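# Set lighting desk faders to taped levels, keep master

## Task

On the lighting desk, slide every channel fader to the level marked on the tape strip above it, while the master fader finishes at the same level it had at the start. Afterwards release the faders and back the robot away. The robot must not fall or finish leaning, which counts as failure, and a fader only counts as set if it stays there without the robot holding it.

## Robot and tools

ROBOT. A two-wheeled base (drives straight or turns on the spot, never sideways) carries a lifting column with a head and two six-joint arms, each ending in a two-finger gripper. Shoulder height S = 0.90 m + column_m. Folded, as at the start, the robot is 0.73 m long, 0.62 m wide and S + 0.43 m tall, with its front 0.40 m ahead of the column.

FRAMES. Base frame: origin on the floor under the column, between the drive wheels; x forward, y left, z up. left_hand and right_hand are reported in it, at the point where the fingers meet (tips 8 mm further on). A hand's z axis runs along the fingers, its y axis across the opening; quat_wxyz gives that orientation. The odometry frame is the base frame where the scene began; base_odometry counts wheel rotation only (slip looks like travel), heading positive leftward, -3.142 to 3.142.

execute_actions. Arguments: "actions", a list holding one action or none (empty just reports), and "cameras", a list of names from cam_head_left, cam_head_right, cam_left_wrist, cam_right_wrist, nav_camera, all (omitted, null or ["all"] returns every camera; [] returns none). One action may contain:
- "base": exactly one relative move from where the base now is. translate_m: metres, positive forward, -3 to 3. rotate_rad: radians, positive = counter-clockwise seen from above, -3.2 to 3.2.
- "joints": a single object keyed by joint name, covering both arms, column and head; each value is one absolute target. column_m 0 to 0.8 m. head_tilt_rad -0.61 to 1.308 (0 about level, positive tilts down). For each arm (left_ or right_ prefix): joint1_rad -2.879 to 2.879, joint2_rad 0 to 3.141, joint3_rad 0 to 3.019, joint4_rad -1.692 to 1.57, joint5_rad -1.57 to 1.57 (positive swings the hand to the robot's right), joint6_rad -2.094 to 2.094 (hand roll, positive clockwise viewed from behind), gripper_m 0 to 0.093 (metres between fingertips).
- "speeds": optional caps for this action only: translate_m 0.05 to 0.8 m/s, rotate_rad 0.1 to 1 rad/s (the maximum is the default). Arms ignore speeds.
Motions start together. A base move needing over 8.667 s, any unknown key, or any out-of-range value gets the whole call rejected. An action lasts at most 15 s. Joints you leave out may still be driving toward older targets.

wait: seconds 0 to 10; the robot keeps its last commands and you get state and images back. zoom_image: camera name plus region [x0, y0, x1, y1] in pixels of that camera's latest full image, no larger than 504 by 504. finished_scene: scene = the current scene's number; ends it permanently and reports success.

ARM GEOMETRY. With joint1 at -1.57 (left) or 1.57 (right) and joints 5 and 6 at 0, the arm works in a vertical plane facing forward, 0.23 m off the centre line. Let a = joint2 - 0.35, b = 1.05 + joint2 - joint3, c = b - joint4 (c = 1.57 means fingers vertical down). Hand point: ahead = 0.12 + 0.39 sin a + 0.38 cos b + 0.25 cos c; height = S + 0.39 cos a - 0.38 sin b - 0.25 sin c. Joints 2, 3, 4 = 0.93, 0.78, 0.14 give 0.60 m ahead, 0.25 m below S. Expect the real hand up to about 5 cm lower and nearer the column than this; trust the reported hand position (1 to 3 cm accurate). Reach is about 1 m from the shoulder. Keep column_m at 0.3 or more while moving an arm low, or it may strike the housing or floor. Done tolerances: column 0.005, head 0.03, joints 1 to 6: 0.045, 0.14, 0.09, 0.055, 0.03, 0.035, gripper 0.003. A change smaller than about 0.03 rad (0.08 for joints 2 and 3) may not move the joint even though it says done. For a gentle touch, advance about 0.05 rad per call from your previous target.

RESULT LINES. base_status and joint_status: done, off_target (stopped short, may still push), contact_stop (base stalled or column stopped on contact; the target is dropped), time_out, not_followed, limit_stop_at_motor_heat. "joint command not followed" with a cause line means a safety check refused arm targets for nearing the other arm or the body; back those joints off by 0.05 rad or more, or drive away from the object. on_its_own covers things not commanded; "held at" is a held target, not the position. motor_effort lists left_wheel and right_wheel in percent (positive pushes forward; bracket = peak). wheel_motors_off = 1 while the wheels are shut off. base_tilt in degrees (forward, right positive). If turned_by_wheels and turned_by_imu differ by over about 4 % and at least 0.05 rad, the base hit something or slipped. An opening staying 0.002 m or more above its target means the fingers hold something. The pictures line names the returned images in order.

CAMERAS. Head cameras (504x504) sit 0.91 to 1.03 m + column_m high, looking ahead and down by about head_tilt_rad; straight ahead may be up to 0.3 rad off centre. Wrist cameras are fisheye 616x616, 0.10 m behind the fingertips, looking along the fingers; closed fingertips appear mid-image. nav_camera (504x504) looks forward from 0.23 m up at the base front.

AVOID. Never let the arms strike or press on each other. A blocked arm keeps pushing and heats its motors (worst with joint 5 turned far); resend its reported joint positions as targets to relax it. Overheating drops that arm (MOTOR HOT warns, OVER-TEMPERATURE FAULT reports the stop). If the base pushes about 3 s, the wheels shut off 2 s. After a base contact_stop, reverse 0.05 m before retrying or turning. The column halts going down when a hand touches something and will only go down again after rising 0.2 m. Do not tip the robot or leave it leaning; move faders smoothly without slamming or knocking things off.

Each tool is called after "Request:" by a JSON object that holds its "method" and its "body".

## Session

I'll start by observing the scene.

Request:
{"method": "execute_actions", "body": {"actions": []}}

Scene clock: 0.00 s.
Joint torques (N m, as the arm reports them, + toward a larger angle): no reading
base_odometry: x=+0.000 y=+0.000 heading=+0.000 (m, m, rad; odometry frame)
turned_by_wheels: +0.000 (rad since the last result)
turned_by_imu: +0.000 (rad since the last result)
base_tilt: forward=+0.2 right=+0.3 (deg)
base_status: not commanded
joint_positions: column_m=+0.553 head_tilt_rad=+0.861 left_joint1_rad=-1.582 left_joint2_rad=+0.913 left_joint3_rad=+0.407 left_joint4_rad=-0.994 left_joint5_rad=+0.002 left_joint6_rad=-0.010 left_gripper_m=+0.094 right_joint1_rad=+1.573 right_joint2_rad=+0.850 right_joint3_rad=+0.419 right_joint4_rad=-0.978 right_joint5_rad=-0.039 right_joint6_rad=-0.009 right_gripper_m=+0.094
joint_status: not commanded
wheel_motors_off: 0
motor_effort: left_wheel=+5 right_wheel=+1 (%)
left_hand: x=+0.1334 y=+0.2220 z=+1.2602 quat_wxyz=(+0.469, +0.000, -0.883, +0.002) (m; base frame)
right_hand: x=+0.1549 y=-0.2183 z=+1.2563 quat_wxyz=(+0.428, -0.003, -0.903, -0.020) (m; base frame)
pictures: cam_head_left, cam_head_right, cam_left_wrist, cam_right_wrist, nav_camera
Images, in order (width x height): cam_head_left 504x504, cam_head_right 504x504, cam_left_wrist 616x616, cam_right_wrist 616x616, nav_camera 504x504.

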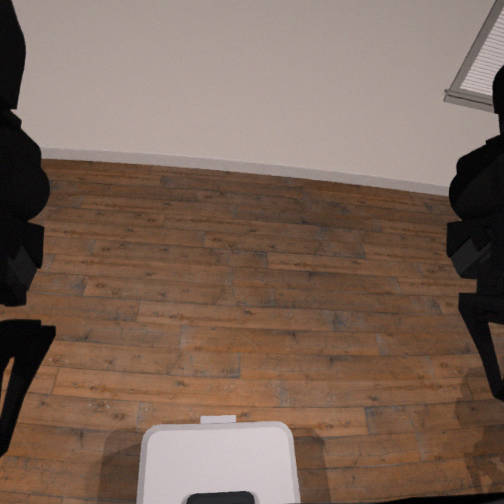

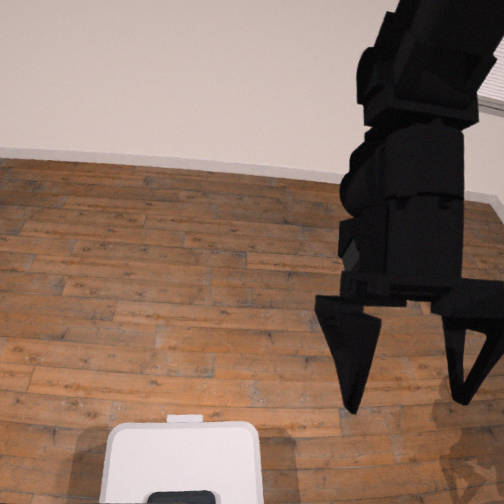

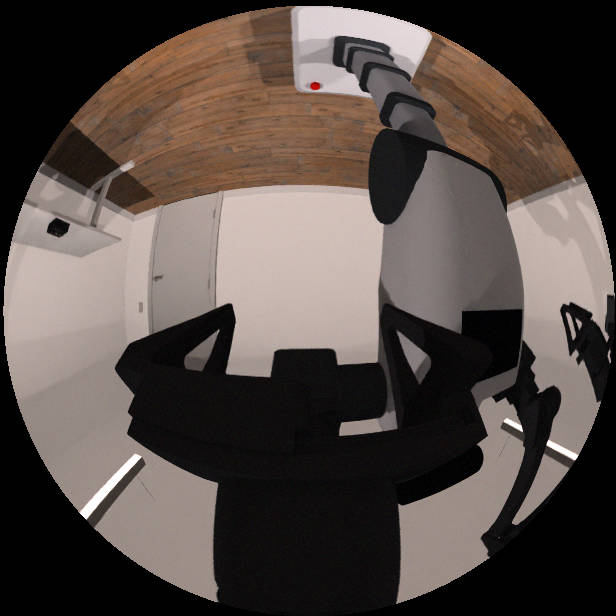

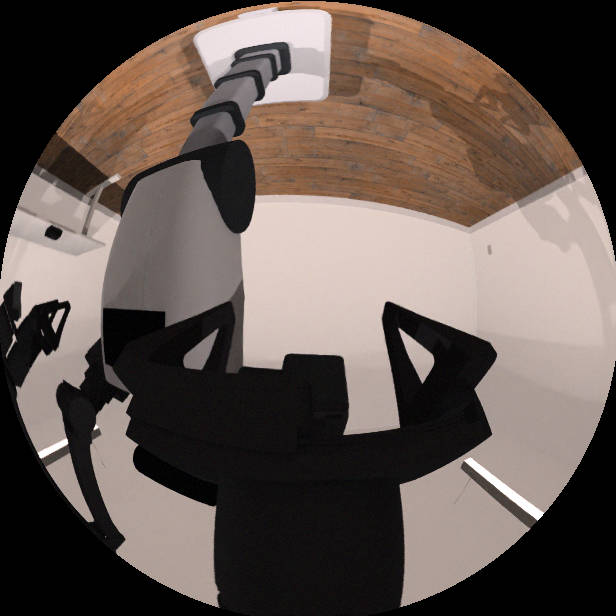

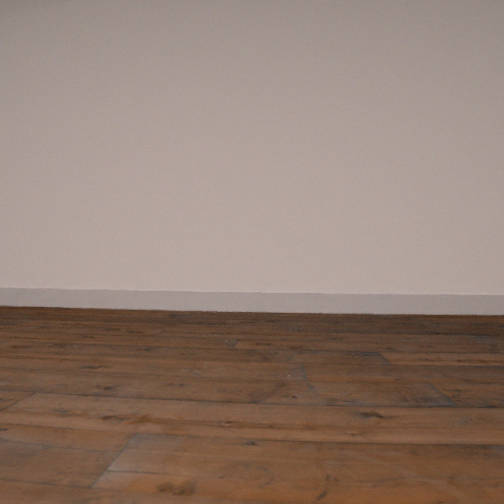

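Request:
{"method": "zoom_image", "body": {"camera": "cam_left_wrist", "region": [0, 100, 250, 350]}}

Region (0, 100, 250, 350) of cam_left_wrist's 616x616 image, scaled by 2.016, with more detail than that image has.

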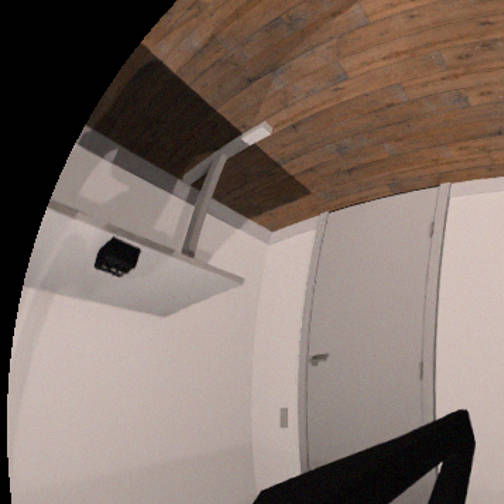

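Request:
{"method": "execute_actions", "body": {"actions": [{"base": {"rotate_rad": 1.6}, "joints": {"head_tilt_rad": 0.4}}], "cameras": ["cam_head_left", "cam_head_right", "nav_camera"]}}

Scene clock: 12.40 s.
Joint torques (N m, as the arm reports them, + toward a larger angle): left_arm=[-0.33 -6.92 -1.71 -1.45 -0.03  0.04] | right_arm=[  0.31 -10.23  -0.82  -1.    -0.05   0.23]
base_odometry: x=+0.000 y=+0.000 heading=+1.599 (m, m, rad; odometry frame)
turned_by_wheels: +1.599 (rad since the last result)
turned_by_imu: +1.613 (rad since the last result)
base_tilt: forward=+0.2 right=+0.3 (deg)
base_status: done
joint_positions: column_m=+0.553 head_tilt_rad=+0.419 left_joint1_rad=-1.582 left_joint2_rad=+0.913 left_joint3_rad=+0.407 left_joint4_rad=-0.994 left_joint5_rad=+0.002 left_joint6_rad=-0.010 left_gripper_m=+0.094 right_joint1_rad=+1.573 right_joint2_rad=+0.850 right_joint3_rad=+0.419 right_joint4_rad=-0.978 right_joint5_rad=-0.039 right_joint6_rad=-0.009 right_gripper_m=+0.094
joint_status: all done
wheel_motors_off: 0
motor_effort: left_wheel=-4(36) right_wheel=+3(35) (%)
left_hand: x=+0.1334 y=+0.2220 z=+1.2602 quat_wxyz=(+0.469, +0.000, -0.883, +0.002) (m; base frame)
right_hand: x=+0.1549 y=-0.2183 z=+1.2563 quat_wxyz=(+0.428, -0.003, -0.903, -0.020) (m; base frame)
pictures: cam_head_left, cam_head_right, nav_camera
Images, in order (width x height): cam_head_left 504x504, cam_head_right 504x504, nav_camera 504x504.

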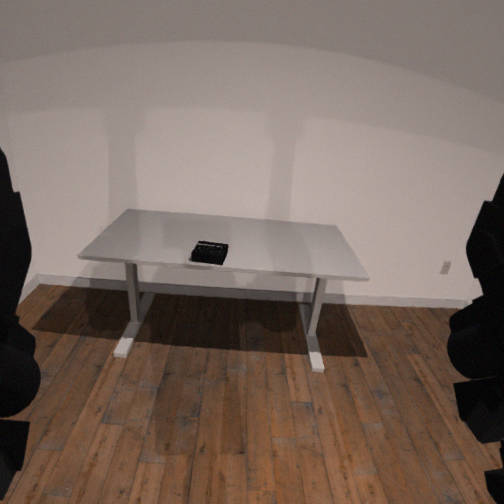

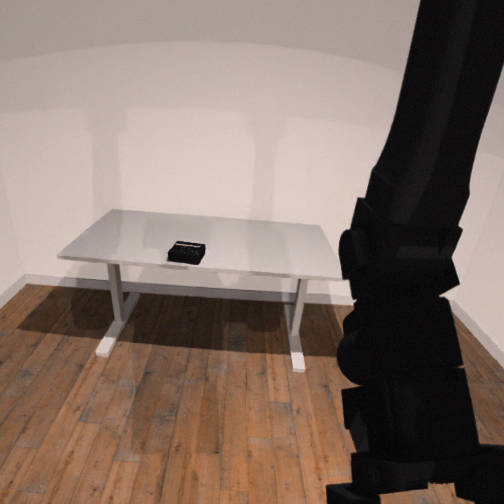

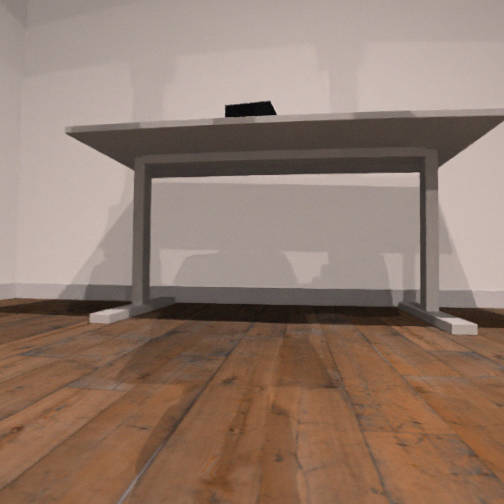

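Request:
{"method": "zoom_image", "body": {"camera": "cam_head_left", "region": [150, 200, 280, 300]}}

Request:
{"method": "zoom_image", "body": {"camera": "nav_camera", "region": [150, 50, 350, 200]}}

Region (150, 200, 280, 300) of cam_head_left's 504x504 image, scaled by 3.877, with more detail than that image has; it fills the top 388 rows of this view, and the rest is white.

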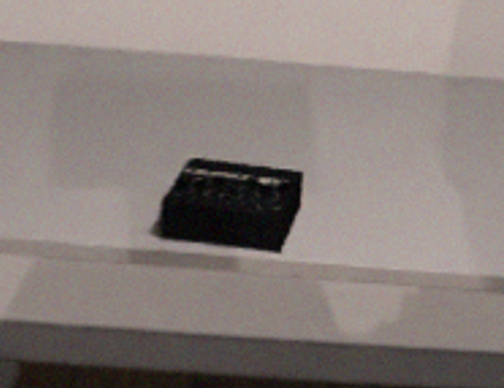

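Region (150, 50, 350, 200) of nav_camera's 504x504 image, scaled by 2.520, with more detail than that image has; it fills the top 378 rows of this view, and the rest is white.

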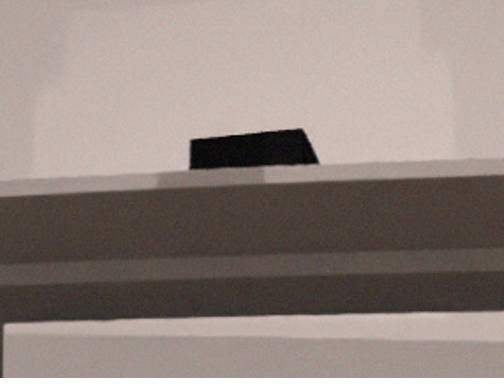

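Request:
{"method": "execute_actions", "body": {"actions": [{"base": {"translate_m": 0.7}, "joints": {"head_tilt_rad": 0.6}}], "cameras": ["cam_head_left", "cam_head_right", "nav_camera"]}}

Scene clock: 42.33 s.
Joint torques (N m, as the arm reports them, + toward a larger angle): left_arm=[-0.42 -6.97 -1.85 -1.45 -0.04  0.03] | right_arm=[ 0.68 -9.91 -0.83 -1.26 -0.04  0.18]
base_odometry: x=-0.020 y=+0.700 heading=+1.599 (m, m, rad; odometry frame)
turned_by_wheels: +0.000 (rad since the last result)
turned_by_imu: -0.002 (rad since the last result)
base_tilt: forward=+0.1 right=+0.3 (deg)
base_status: done
joint_positions: column_m=+0.553 head_tilt_rad=+0.604 left_joint1_rad=-1.582 left_joint2_rad=+0.913 left_joint3_rad=+0.409 left_joint4_rad=-0.994 left_joint5_rad=+0.002 left_joint6_rad=-0.010 left_gripper_m=+0.094 right_joint1_rad=+1.573 right_joint2_rad=+0.849 right_joint3_rad=+0.420 right_joint4_rad=-0.978 right_joint5_rad=-0.039 right_joint6_rad=-0.009 right_gripper_m=+0.094
joint_status: all done
wheel_motors_off: 0
motor_effort: left_wheel=-1(44) right_wheel=+0(49) (%)
left_hand: x=+0.1345 y=+0.2220 z=+1.2599 quat_wxyz=(+0.468, +0.000, -0.884, +0.002) (m; base frame)
right_hand: x=+0.1552 y=-0.2183 z=+1.2562 quat_wxyz=(+0.428, -0.003, -0.904, -0.020) (m; base frame)
pictures: cam_head_left, cam_head_right, nav_camera
Images, in order (width x height): cam_head_left 504x504, cam_head_right 504x504, nav_camera 504x504.

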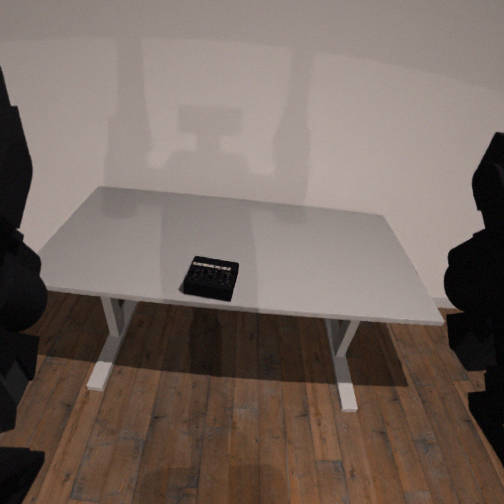

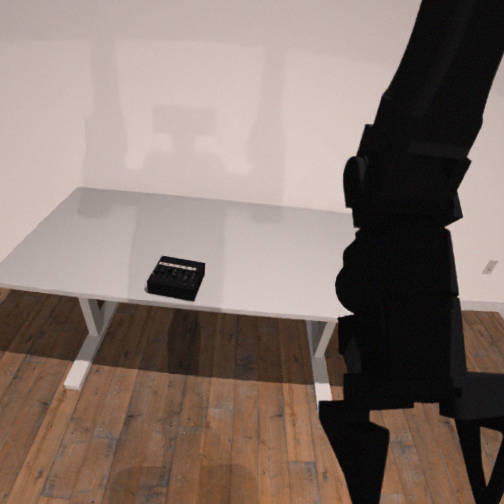

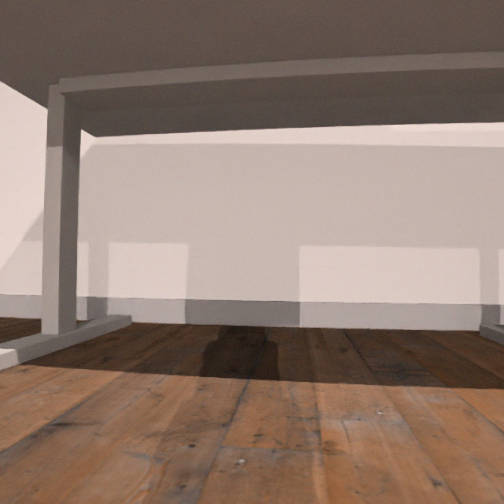

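Request:
{"method": "zoom_image", "body": {"camera": "cam_head_left", "region": [160, 235, 260, 315]}}

Region (160, 235, 260, 315) of cam_head_left's 504x504 image, scaled by 5.040, with more detail than that image has; it fills the top 403 rows of this view, and the rest is white.

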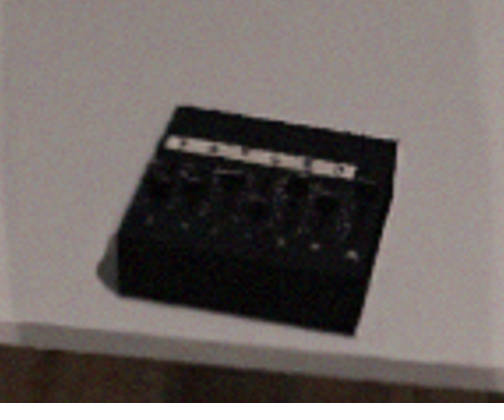

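Request:
{"method": "execute_actions", "body": {"actions": [{"base": {"translate_m": 0.35}, "joints": {"head_tilt_rad": 0.85}}], "cameras": ["cam_head_left", "cam_head_right"]}}

Scene clock: 111.33 s.
Joint torques (N m, as the arm reports them, + toward a larger angle): left_arm=[-0.3  -7.09 -1.94 -1.42 -0.04  0.05] | right_arm=[  0.74 -10.21  -0.8   -1.34  -0.05   0.21]
base_odometry: x=-0.030 y=+1.050 heading=+1.599 (m, m, rad; odometry frame)
turned_by_wheels: +0.000 (rad since the last result)
turned_by_imu: -0.002 (rad since the last result)
base_tilt: forward=+0.1 right=+0.2 (deg)
base_status: done
joint_positions: column_m=+0.553 head_tilt_rad=+0.852 left_joint1_rad=-1.582 left_joint2_rad=+0.913 left_joint3_rad=+0.410 left_joint4_rad=-0.994 left_joint5_rad=+0.002 left_joint6_rad=-0.010 left_gripper_m=+0.094 right_joint1_rad=+1.573 right_joint2_rad=+0.849 right_joint3_rad=+0.421 right_joint4_rad=-0.978 right_joint5_rad=-0.039 right_joint6_rad=-0.009 right_gripper_m=+0.094
joint_status: all done
wheel_motors_off: 0
motor_effort: left_wheel=-2(38) right_wheel=+1(31) (%)
left_hand: x=+0.1350 y=+0.2220 z=+1.2596 quat_wxyz=(+0.468, +0.000, -0.884, +0.002) (m; base frame)
right_hand: x=+0.1558 y=-0.2183 z=+1.2560 quat_wxyz=(+0.427, -0.003, -0.904, -0.020) (m; base frame)
pictures: cam_head_left, cam_head_right
Images, in order (width x height): cam_head_left 504x504, cam_head_right 504x504.

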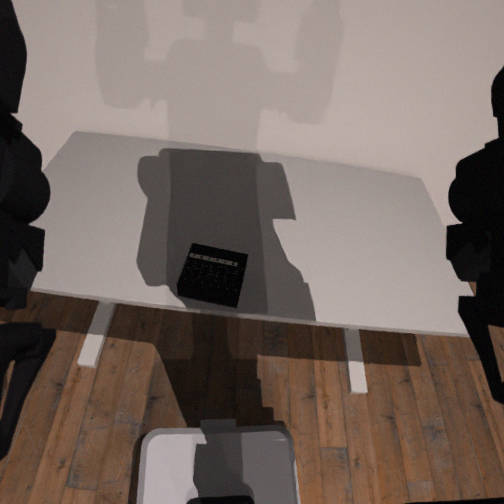

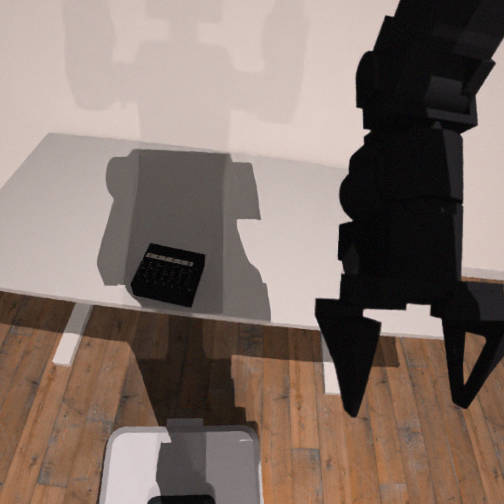

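Request:
{"method": "zoom_image", "body": {"camera": "cam_head_left", "region": [160, 225, 270, 325]}}

Region (160, 225, 270, 325) of cam_head_left's 504x504 image, scaled by 4.582, with more detail than that image has; it fills the top 458 rows of this view, and the rest is white.

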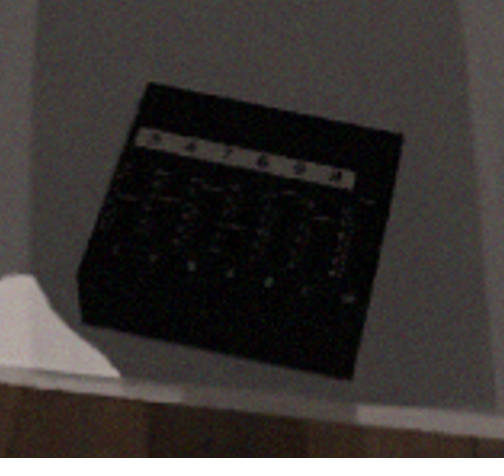

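Request:
{"method": "execute_actions", "body": {"actions": [{"base": {"rotate_rad": -0.2}, "speeds": {"rotate_rad": 0.4}}], "cameras": ["cam_head_left", "cam_head_right"]}}

Scene clock: 141.87 s.
Joint torques (N m, as the arm reports them, + toward a larger angle): left_arm=[-0.44 -7.17 -1.98 -1.45 -0.04  0.04] | right_arm=[ 0.49 -9.47 -1.   -1.25 -0.08  0.23]
base_odometry: x=-0.030 y=+1.050 heading=+1.399 (m, m, rad; odometry frame)
turned_by_wheels: -0.199 (rad since the last result)
turned_by_imu: -0.203 (rad since the last result)
base_tilt: forward=+0.2 right=+0.3 (deg)
base_status: done
joint_positions: column_m=+0.553 head_tilt_rad=+0.852 left_joint1_rad=-1.582 left_joint2_rad=+0.913 left_joint3_rad=+0.410 left_joint4_rad=-0.994 left_joint5_rad=+0.002 left_joint6_rad=-0.010 left_gripper_m=+0.094 right_joint1_rad=+1.573 right_joint2_rad=+0.849 right_joint3_rad=+0.421 right_joint4_rad=-0.978 right_joint5_rad=-0.039 right_joint6_rad=-0.009 right_gripper_m=+0.094
joint_status: not commanded
wheel_motors_off: 0
motor_effort: left_wheel=+0(35) right_wheel=-1(40) (%)
left_hand: x=+0.1350 y=+0.2220 z=+1.2596 quat_wxyz=(+0.468, +0.000, -0.884, +0.002) (m; base frame)
right_hand: x=+0.1558 y=-0.2183 z=+1.2560 quat_wxyz=(+0.427, -0.003, -0.904, -0.020) (m; base frame)
pictures: cam_head_left, cam_head_right
Images, in order (width x height): cam_head_left 504x504, cam_head_right 504x504.

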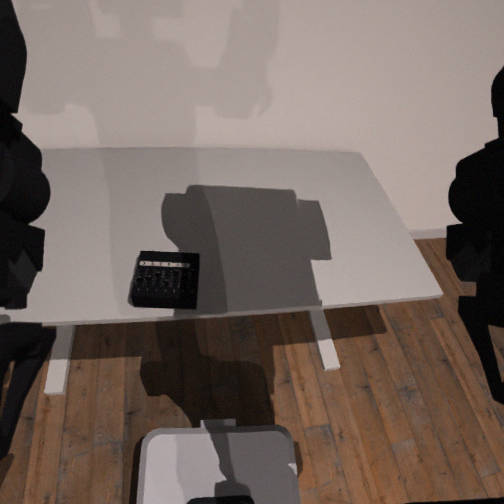

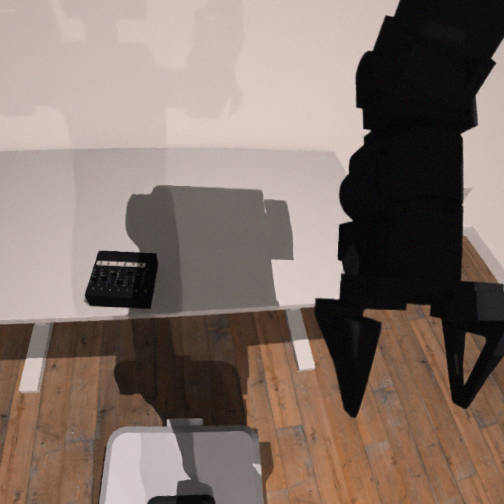

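Request:
{"method": "zoom_image", "body": {"camera": "cam_head_left", "region": [110, 235, 220, 325]}}

Region (110, 235, 220, 325) of cam_head_left's 504x504 image, scaled by 4.582, with more detail than that image has; it fills the top 412 rows of this view, and the rest is white.

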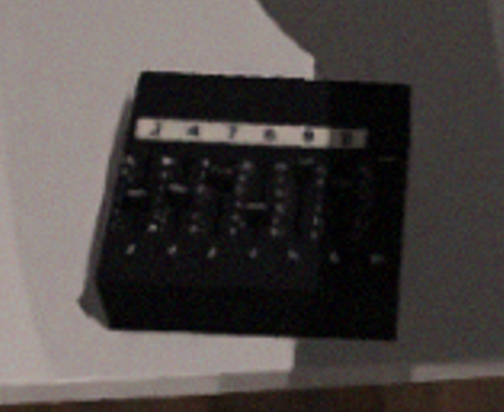

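Request:
{"method": "execute_actions", "body": {"actions": [{"joints": {"left_joint1_rad": -1.57, "left_joint2_rad": 1.35, "left_joint3_rad": 1.10, "left_joint4_rad": -0.27, "left_joint5_rad": 0.0, "left_joint6_rad": 0.0}}], "cameras": ["cam_head_left", "cam_left_wrist"]}}

Scene clock: 158.83 s.
Joint torques (N m, as the arm reports them, + toward a larger angle): left_arm=[  0.2  -16.72   2.39   0.21  -0.13   0.1 ] | right_arm=[  1.38 -10.3   -0.96  -1.17  -0.06   0.2 ]
base_odometry: x=-0.030 y=+1.050 heading=+1.399 (m, m, rad; odometry frame)
turned_by_wheels: +0.000 (rad since the last result)
turned_by_imu: -0.002 (rad since the last result)
base_tilt: forward=+0.1 right=+0.3 (deg)
base_status: not commanded
joint_positions: column_m=+0.553 head_tilt_rad=+0.852 left_joint1_rad=-1.577 left_joint2_rad=+1.350 left_joint3_rad=+1.100 left_joint4_rad=-0.269 left_joint5_rad=+0.002 left_joint6_rad=-0.006 left_gripper_m=+0.094 right_joint1_rad=+1.573 right_joint2_rad=+0.849 right_joint3_rad=+0.421 right_joint4_rad=-0.978 right_joint5_rad=-0.039 right_joint6_rad=-0.009 right_gripper_m=+0.094
joint_status: all done
wheel_motors_off: 0
motor_effort: left_wheel=+5(7) right_wheel=-4(4) (%)
left_hand: x=+0.5527 y=+0.2207 z=+1.0481 quat_wxyz=(-0.002, +0.002, -1.000, +0.003) (m; base frame)
right_hand: x=+0.1558 y=-0.2183 z=+1.2560 quat_wxyz=(+0.427, -0.003, -0.904, -0.020) (m; base frame)
pictures: cam_head_left, cam_left_wrist
Images, in order (width x height): cam_head_left 504x504, cam_left_wrist 616x616.

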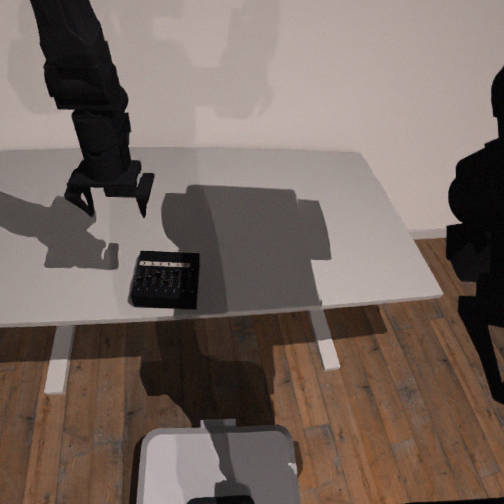

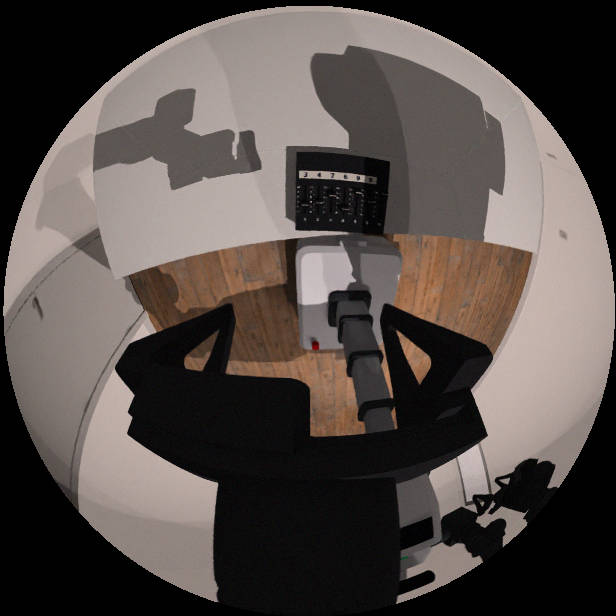

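Request:
{"method": "zoom_image", "body": {"camera": "cam_left_wrist", "region": [270, 130, 410, 250]}}

Region (270, 130, 410, 250) of cam_left_wrist's 616x616 image, scaled by 3.600, with more detail than that image has; it fills the top 432 rows of this view, and the rest is white.

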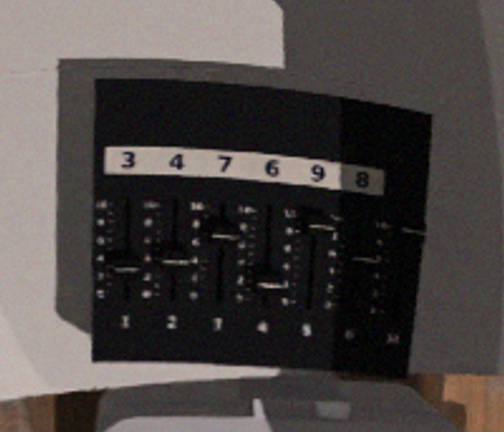

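Request:
{"method": "execute_actions", "body": {"actions": [{"joints": {"column_m": 0.40}}], "cameras": ["cam_head_left", "cam_left_wrist"]}}

Scene clock: 195.50 s.
Joint torques (N m, as the arm reports them, + toward a larger angle): left_arm=[  0.14 -16.69   2.41   0.22  -0.13   0.1 ] | right_arm=[ 0.87 -9.92 -0.88 -1.28 -0.03  0.24]
base_odometry: x=-0.030 y=+1.050 heading=+1.399 (m, m, rad; odometry frame)
turned_by_wheels: +0.000 (rad since the last result)
turned_by_imu: -0.002 (rad since the last result)
base_tilt: forward=+0.1 right=+0.3 (deg)
base_status: not commanded
joint_positions: column_m=+0.400 head_tilt_rad=+0.852 left_joint1_rad=-1.577 left_joint2_rad=+1.350 left_joint3_rad=+1.100 left_joint4_rad=-0.269 left_joint5_rad=+0.002 left_joint6_rad=-0.006 left_gripper_m=+0.094 right_joint1_rad=+1.573 right_joint2_rad=+0.849 right_joint3_rad=+0.421 right_joint4_rad=-0.978 right_joint5_rad=-0.039 right_joint6_rad=-0.009 right_gripper_m=+0.094
joint_status: all done
wheel_motors_off: 0
motor_effort: left_wheel=+6(6) right_wheel=-4(4) (%)
left_hand: x=+0.5527 y=+0.2207 z=+0.8953 quat_wxyz=(-0.002, +0.002, -1.000, +0.003) (m; base frame)
right_hand: x=+0.1558 y=-0.2183 z=+1.1033 quat_wxyz=(+0.427, -0.003, -0.904, -0.020) (m; base frame)
pictures: cam_head_left, cam_left_wrist
Images, in order (width x height): cam_head_left 504x504, cam_left_wrist 616x616.

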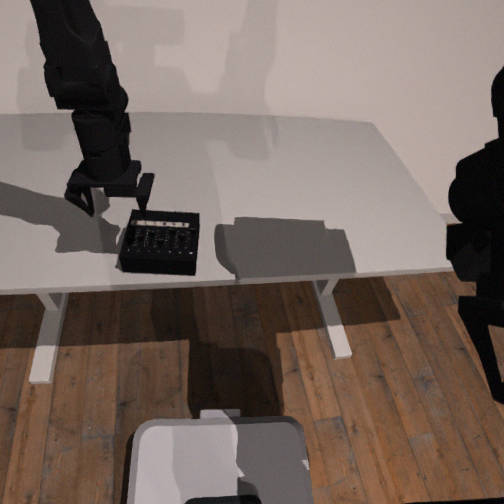

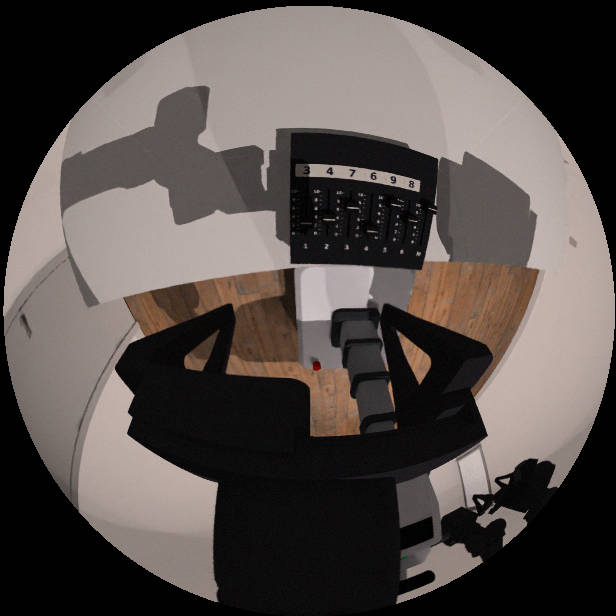

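Request:
{"method": "zoom_image", "body": {"camera": "cam_left_wrist", "region": [270, 120, 460, 280]}}

Region (270, 120, 460, 280) of cam_left_wrist's 616x616 image, scaled by 2.653, with more detail than that image has; it fills the top 424 rows of this view, and the rest is white.

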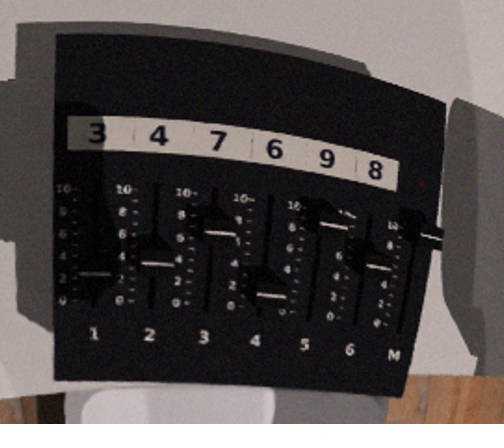

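Request:
{"method": "execute_actions", "body": {"actions": [{"joints": {"left_gripper_m": 0.0}}], "cameras": ["cam_head_left", "cam_left_wrist"]}}

Scene clock: 230.43 s.
Joint torques (N m, as the arm reports them, + toward a larger angle): left_arm=[  0.27 -16.58   2.4    0.21  -0.13   0.1 ] | right_arm=[  0.61 -10.03  -0.81  -1.24  -0.11   0.24]
base_odometry: x=-0.030 y=+1.050 heading=+1.399 (m, m, rad; odometry frame)
turned_by_wheels: +0.000 (rad since the last result)
turned_by_imu: -0.002 (rad since the last result)
base_tilt: forward=+0.3 right=+0.3 (deg)
base_status: not commanded
joint_positions: column_m=+0.400 head_tilt_rad=+0.852 left_joint1_rad=-1.577 left_joint2_rad=+1.350 left_joint3_rad=+1.100 left_joint4_rad=-0.269 left_joint5_rad=+0.002 left_joint6_rad=-0.006 left_gripper_m=+0.000 right_joint1_rad=+1.573 right_joint2_rad=+0.849 right_joint3_rad=+0.421 right_joint4_rad=-0.978 right_joint5_rad=-0.039 right_joint6_rad=-0.009 right_gripper_m=+0.094
joint_status: all done
wheel_motors_off: 0
motor_effort: left_wheel=+7(7) right_wheel=-4(4) (%)
left_hand: x=+0.5527 y=+0.2207 z=+0.8953 quat_wxyz=(-0.002, +0.002, -1.000, +0.003) (m; base frame)
right_hand: x=+0.1558 y=-0.2183 z=+1.1033 quat_wxyz=(+0.427, -0.003, -0.904, -0.020) (m; base frame)
pictures: cam_head_left, cam_left_wrist
Images, in order (width x height): cam_head_left 504x504, cam_left_wrist 616x616.

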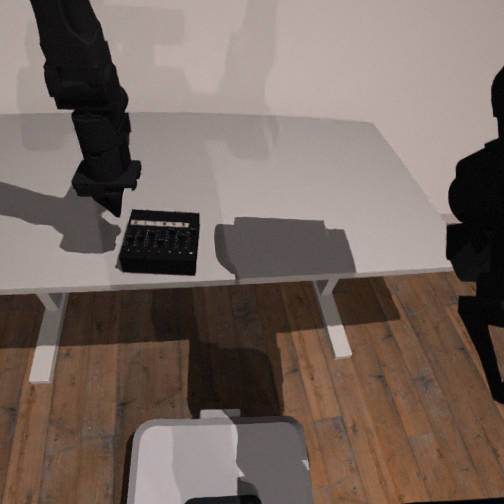

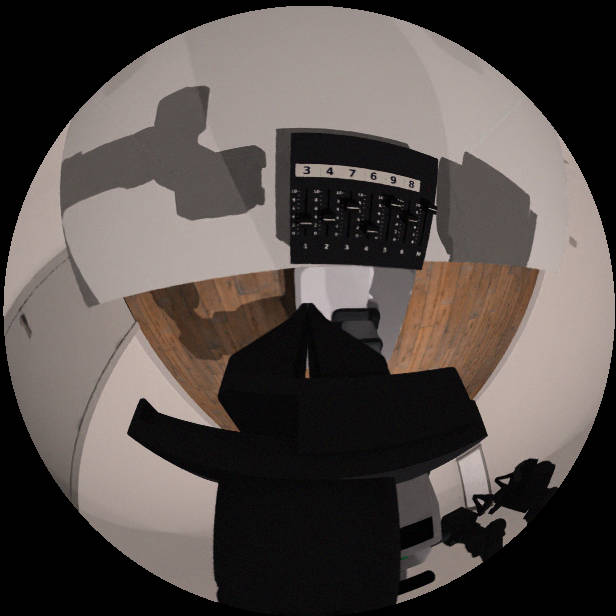

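Request:
{"method": "execute_actions", "body": {"actions": [{"joints": {"column_m": 0.30}}], "cameras": ["cam_head_left", "cam_left_wrist"]}}

Scene clock: 251.00 s.
Joint torques (N m, as the arm reports them, + toward a larger angle): left_arm=[  0.18 -16.43   2.4    0.22  -0.13   0.1 ] | right_arm=[  0.92 -10.25  -1.12  -1.2   -0.09   0.17]
base_odometry: x=-0.030 y=+1.050 heading=+1.399 (m, m, rad; odometry frame)
turned_by_wheels: +0.000 (rad since the last result)
turned_by_imu: -0.002 (rad since the last result)
base_tilt: forward=+0.3 right=+0.3 (deg)
base_status: not commanded
joint_positions: column_m=+0.300 head_tilt_rad=+0.852 left_joint1_rad=-1.577 left_joint2_rad=+1.350 left_joint3_rad=+1.100 left_joint4_rad=-0.269 left_joint5_rad=+0.002 left_joint6_rad=-0.006 left_gripper_m=+0.000 right_joint1_rad=+1.573 right_joint2_rad=+0.849 right_joint3_rad=+0.421 right_joint4_rad=-0.978 right_joint5_rad=-0.039 right_joint6_rad=-0.009 right_gripper_m=+0.094
joint_status: all done
wheel_motors_off: 0
motor_effort: left_wheel=+8(9) right_wheel=-4(4) (%)
left_hand: x=+0.5527 y=+0.2207 z=+0.7953 quat_wxyz=(-0.002, +0.002, -1.000, +0.003) (m; base frame)
right_hand: x=+0.1558 y=-0.2183 z=+1.0033 quat_wxyz=(+0.427, -0.003, -0.904, -0.020) (m; base frame)
pictures: cam_head_left, cam_left_wrist
Images, in order (width x height): cam_head_left 504x504, cam_left_wrist 616x616.

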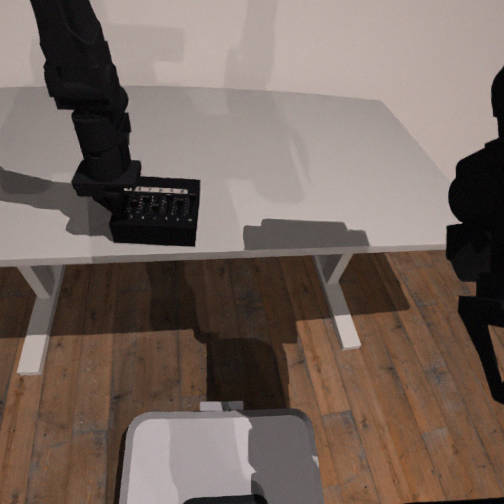

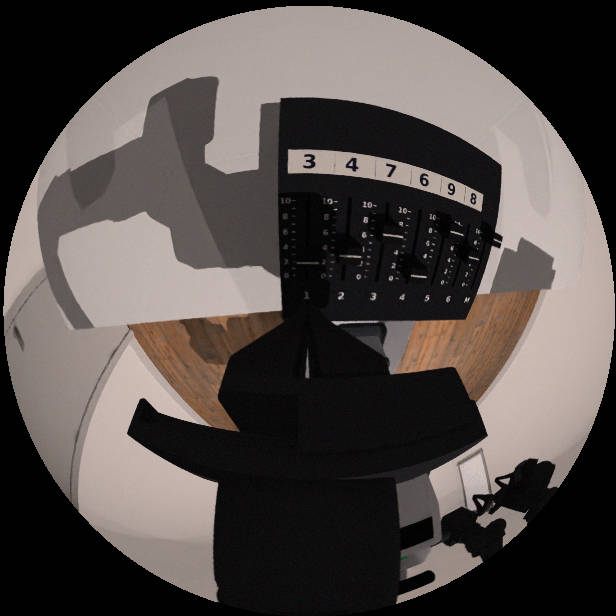

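Request:
{"method": "zoom_image", "body": {"camera": "cam_left_wrist", "region": [250, 130, 510, 330]}}

Region (250, 130, 510, 330) of cam_left_wrist's 616x616 image, scaled by 1.938, with more detail than that image has; it fills the top 388 rows of this view, and the rest is white.

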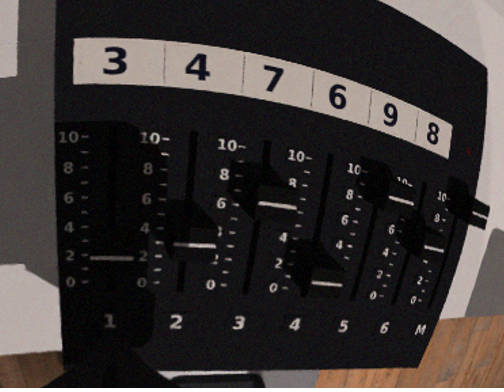

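Request:
{"method": "execute_actions", "body": {"actions": [{"joints": {"column_m": 0.29}}], "cameras": ["cam_left_wrist"]}}

Scene clock: 297.83 s.
Joint torques (N m, as the arm reports them, + toward a larger angle): left_arm=[  0.27 -16.59   2.44   0.22  -0.13   0.1 ] | right_arm=[  0.43 -10.7   -1.14  -1.29  -0.05   0.24]
base_odometry: x=-0.030 y=+1.050 heading=+1.399 (m, m, rad; odometry frame)
turned_by_wheels: +0.000 (rad since the last result)
turned_by_imu: -0.002 (rad since the last result)
base_tilt: forward=+0.2 right=+0.3 (deg)
base_status: not commanded
joint_positions: column_m=+0.290 head_tilt_rad=+0.852 left_joint1_rad=-1.577 left_joint2_rad=+1.349 left_joint3_rad=+1.099 left_joint4_rad=-0.269 left_joint5_rad=+0.002 left_joint6_rad=-0.006 left_gripper_m=+0.000 right_joint1_rad=+1.573 right_joint2_rad=+0.849 right_joint3_rad=+0.421 right_joint4_rad=-0.978 right_joint5_rad=-0.039 right_joint6_rad=-0.009 right_gripper_m=+0.094
joint_status: all done
wheel_motors_off: 0
motor_effort: left_wheel=+9(9) right_wheel=-5(5) (%)
left_hand: x=+0.5526 y=+0.2207 z=+0.7855 quat_wxyz=(-0.002, +0.002, -1.000, +0.003) (m; base frame)
right_hand: x=+0.1558 y=-0.2183 z=+0.9933 quat_wxyz=(+0.427, -0.003, -0.904, -0.020) (m; base frame)
pictures: cam_left_wrist
Images, in order (width x height): cam_left_wrist 616x616.

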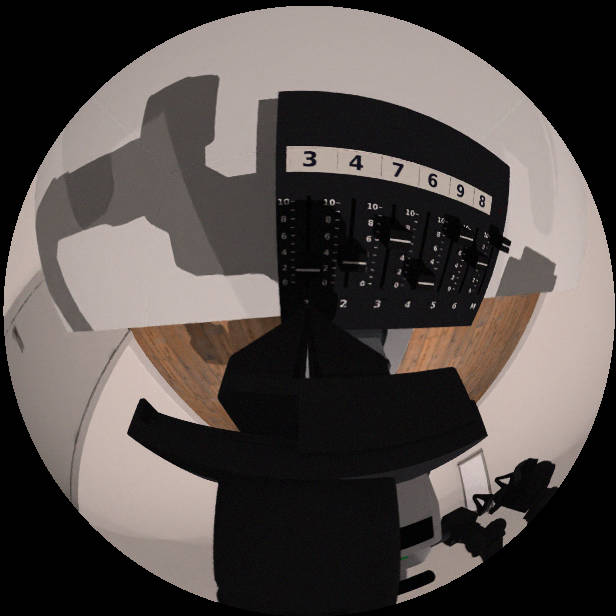

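Request:
{"method": "execute_actions", "body": {"actions": [{"joints": {"column_m": 0.284}}], "cameras": ["cam_left_wrist", "cam_head_left"]}}

Scene clock: 306.00 s.
Joint torques (N m, as the arm reports them, + toward a larger angle): left_arm=[  0.18 -15.28   3.1    0.55  -0.13   0.11] | right_arm=[  0.2  -11.48  -1.03  -1.25  -0.04   0.18]
base_odometry: x=-0.030 y=+1.050 heading=+1.399 (m, m, rad; odometry frame)
turned_by_wheels: +0.000 (rad since the last result)
turned_by_imu: -0.002 (rad since the last result)
base_tilt: forward=+0.1 right=+0.4 (deg)
base_status: not commanded
joint_positions: column_m=+0.284 head_tilt_rad=+0.852 left_joint1_rad=-1.577 left_joint2_rad=+1.334 left_joint3_rad=+1.092 left_joint4_rad=-0.277 left_joint5_rad=+0.002 left_joint6_rad=-0.006 left_gripper_m=+0.000 right_joint1_rad=+1.573 right_joint2_rad=+0.849 right_joint3_rad=+0.421 right_joint4_rad=-0.978 right_joint5_rad=-0.039 right_joint6_rad=-0.009 right_gripper_m=+0.094
joint_status: all done
wheel_motors_off: 0
motor_effort: left_wheel=+9(8) right_wheel=-5(5) (%)
left_hand: x=+0.5525 y=+0.2207 z=+0.7853 quat_wxyz=(-0.002, +0.002, -1.000, +0.003) (m; base frame)
right_hand: x=+0.1558 y=-0.2183 z=+0.9873 quat_wxyz=(+0.427, -0.003, -0.904, -0.020) (m; base frame)
pictures: cam_head_left, cam_left_wrist
Images, in order (width x height): cam_head_left 504x504, cam_left_wrist 616x616.

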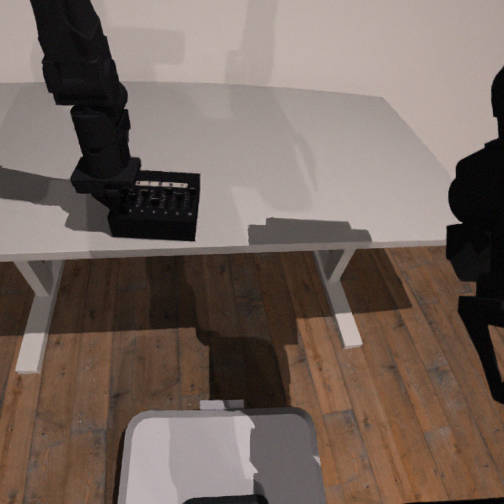

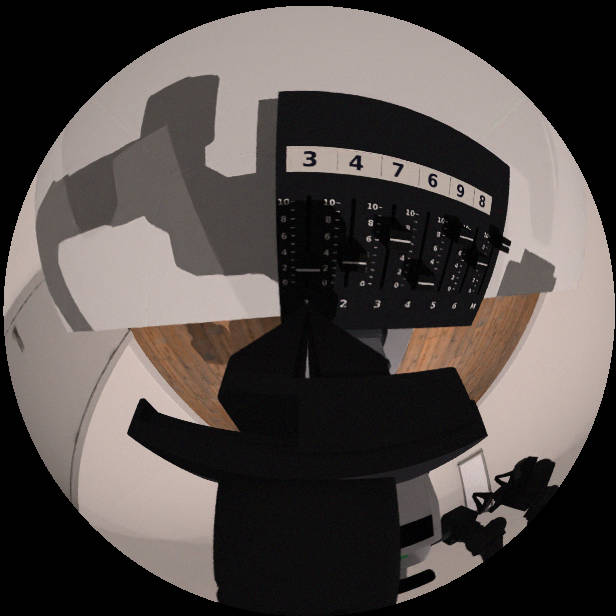

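Request:
{"method": "execute_actions", "body": {"actions": [{"joints": {"column_m": 0.295}}], "cameras": ["cam_left_wrist"]}}

Scene clock: 312.80 s.
Joint torques (N m, as the arm reports them, + toward a larger angle): left_arm=[  0.13 -15.64   3.04   0.61  -0.13   0.11] | right_arm=[ 0.76 -9.88 -0.82 -1.31 -0.05  0.22]
base_odometry: x=-0.030 y=+1.050 heading=+1.399 (m, m, rad; odometry frame)
turned_by_wheels: +0.000 (rad since the last result)
turned_by_imu: -0.002 (rad since the last result)
base_tilt: forward=+0.1 right=+0.2 (deg)
base_status: not commanded
joint_positions: column_m=+0.295 head_tilt_rad=+0.852 left_joint1_rad=-1.577 left_joint2_rad=+1.338 left_joint3_rad=+1.092 left_joint4_rad=-0.277 left_joint5_rad=+0.002 left_joint6_rad=-0.006 left_gripper_m=+0.000 right_joint1_rad=+1.573 right_joint2_rad=+0.849 right_joint3_rad=+0.421 right_joint4_rad=-0.978 right_joint5_rad=-0.039 right_joint6_rad=-0.009 right_gripper_m=+0.094
joint_status: all done
wheel_motors_off: 0
motor_effort: left_wheel=+8(8) right_wheel=-5(5) (%)
left_hand: x=+0.5508 y=+0.2207 z=+0.7943 quat_wxyz=(+0.000, +0.002, -1.000, +0.003) (m; base frame)
right_hand: x=+0.1558 y=-0.2183 z=+0.9982 quat_wxyz=(+0.427, -0.003, -0.904, -0.020) (m; base frame)
pictures: cam_left_wrist
Images, in order (width x height): cam_left_wrist 616x616.

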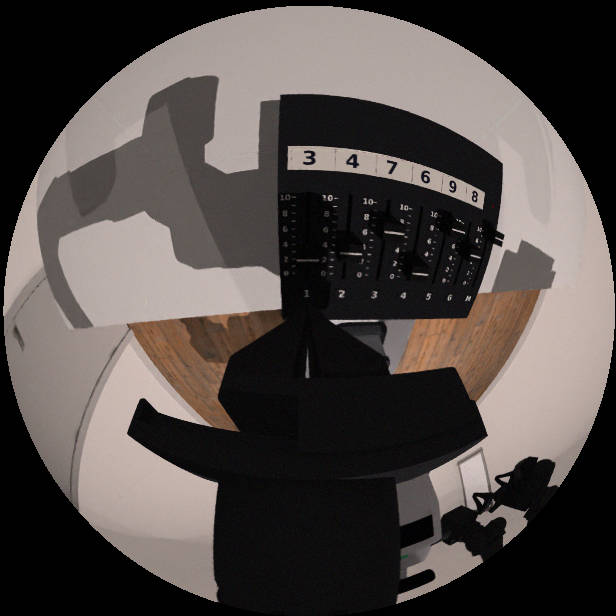

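Request:
{"method": "execute_actions", "body": {"actions": [{"joints": {"column_m": 0.290}}], "cameras": ["cam_left_wrist"]}}

Scene clock: 318.67 s.
Joint torques (N m, as the arm reports them, + toward a larger angle): left_arm=[  0.19 -15.53   3.08   0.55  -0.12   0.1 ] | right_arm=[  0.4  -10.59  -0.86  -1.2   -0.01   0.21]
base_odometry: x=-0.030 y=+1.050 heading=+1.399 (m, m, rad; odometry frame)
turned_by_wheels: +0.000 (rad since the last result)
turned_by_imu: -0.002 (rad since the last result)
base_tilt: forward=+0.2 right=+0.2 (deg)
base_status: not commanded
joint_positions: column_m=+0.290 head_tilt_rad=+0.852 left_joint1_rad=-1.577 left_joint2_rad=+1.339 left_joint3_rad=+1.092 left_joint4_rad=-0.277 left_joint5_rad=+0.002 left_joint6_rad=-0.006 left_gripper_m=+0.000 right_joint1_rad=+1.573 right_joint2_rad=+0.849 right_joint3_rad=+0.421 right_joint4_rad=-0.978 right_joint5_rad=-0.039 right_joint6_rad=-0.009 right_gripper_m=+0.094
joint_status: all done
wheel_motors_off: 0
motor_effort: left_wheel=+9(9) right_wheel=-5(5) (%)
left_hand: x=+0.5507 y=+0.2207 z=+0.7893 quat_wxyz=(+0.000, +0.002, -1.000, +0.003) (m; base frame)
right_hand: x=+0.1558 y=-0.2183 z=+0.9933 quat_wxyz=(+0.427, -0.003, -0.904, -0.020) (m; base frame)
pictures: cam_left_wrist
Images, in order (width x height): cam_left_wrist 616x616.

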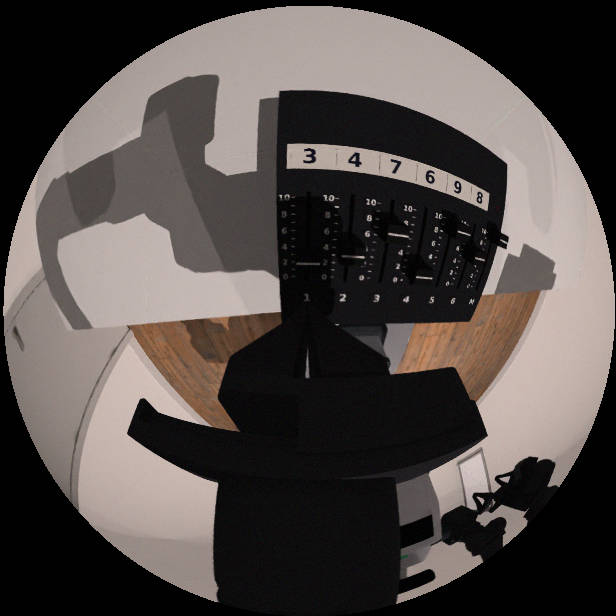

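Request:
{"method": "zoom_image", "body": {"camera": "cam_left_wrist", "region": [260, 170, 420, 320]}}

Region (260, 170, 420, 320) of cam_left_wrist's 616x616 image, scaled by 3.150, with more detail than that image has; it fills the top 472 rows of this view, and the rest is white.

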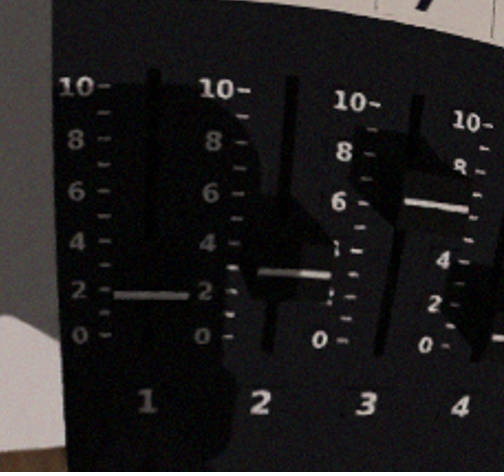

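Request:
{"method": "execute_actions", "body": {"actions": [{"base": {"translate_m": 0.012}, "speeds": {"translate_m": 0.05}}], "cameras": ["cam_left_wrist"]}}

Scene clock: 337.43 s.
Joint torques (N m, as the arm reports them, + toward a larger angle): left_arm=[  0.13 -15.66   2.91   0.49  -0.12   0.1 ] | right_arm=[  0.55 -10.2   -0.79  -1.37  -0.05   0.2 ]
base_odometry: x=-0.028 y=+1.062 heading=+1.400 (m, m, rad; odometry frame)
turned_by_wheels: +0.000 (rad since the last result)
turned_by_imu: -0.002 (rad since the last result)
base_tilt: forward=+0.2 right=+0.2 (deg)
base_status: done
joint_positions: column_m=+0.290 head_tilt_rad=+0.852 left_joint1_rad=-1.576 left_joint2_rad=+1.340 left_joint3_rad=+1.094 left_joint4_rad=-0.277 left_joint5_rad=+0.002 left_joint6_rad=-0.006 left_gripper_m=+0.000 right_joint1_rad=+1.573 right_joint2_rad=+0.849 right_joint3_rad=+0.419 right_joint4_rad=-0.978 right_joint5_rad=-0.039 right_joint6_rad=-0.009 right_gripper_m=+0.094
joint_status: not commanded
wheel_motors_off: 0
motor_effort: left_wheel=+3(51) right_wheel=+1(38) (%)
left_hand: x=+0.5513 y=+0.2212 z=+0.7888 quat_wxyz=(-0.001, +0.002, -1.000, +0.003) (m; base frame)
right_hand: x=+0.1551 y=-0.2183 z=+0.9936 quat_wxyz=(+0.428, -0.003, -0.904, -0.020) (m; base frame)
pictures: cam_left_wrist
Images, in order (width x height): cam_left_wrist 616x616.

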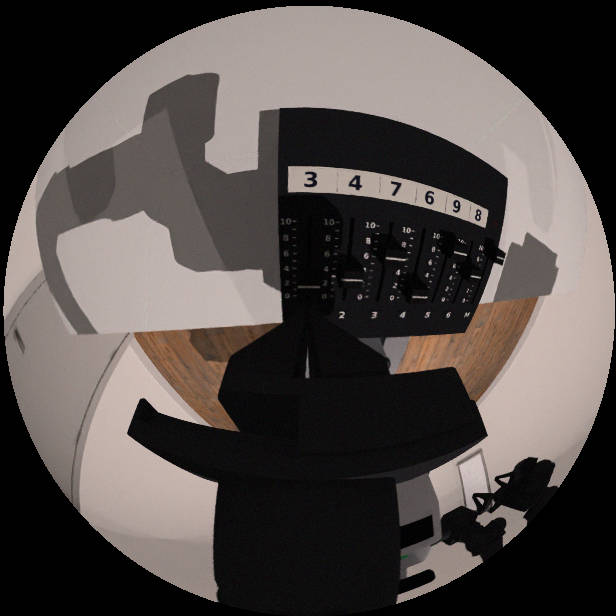

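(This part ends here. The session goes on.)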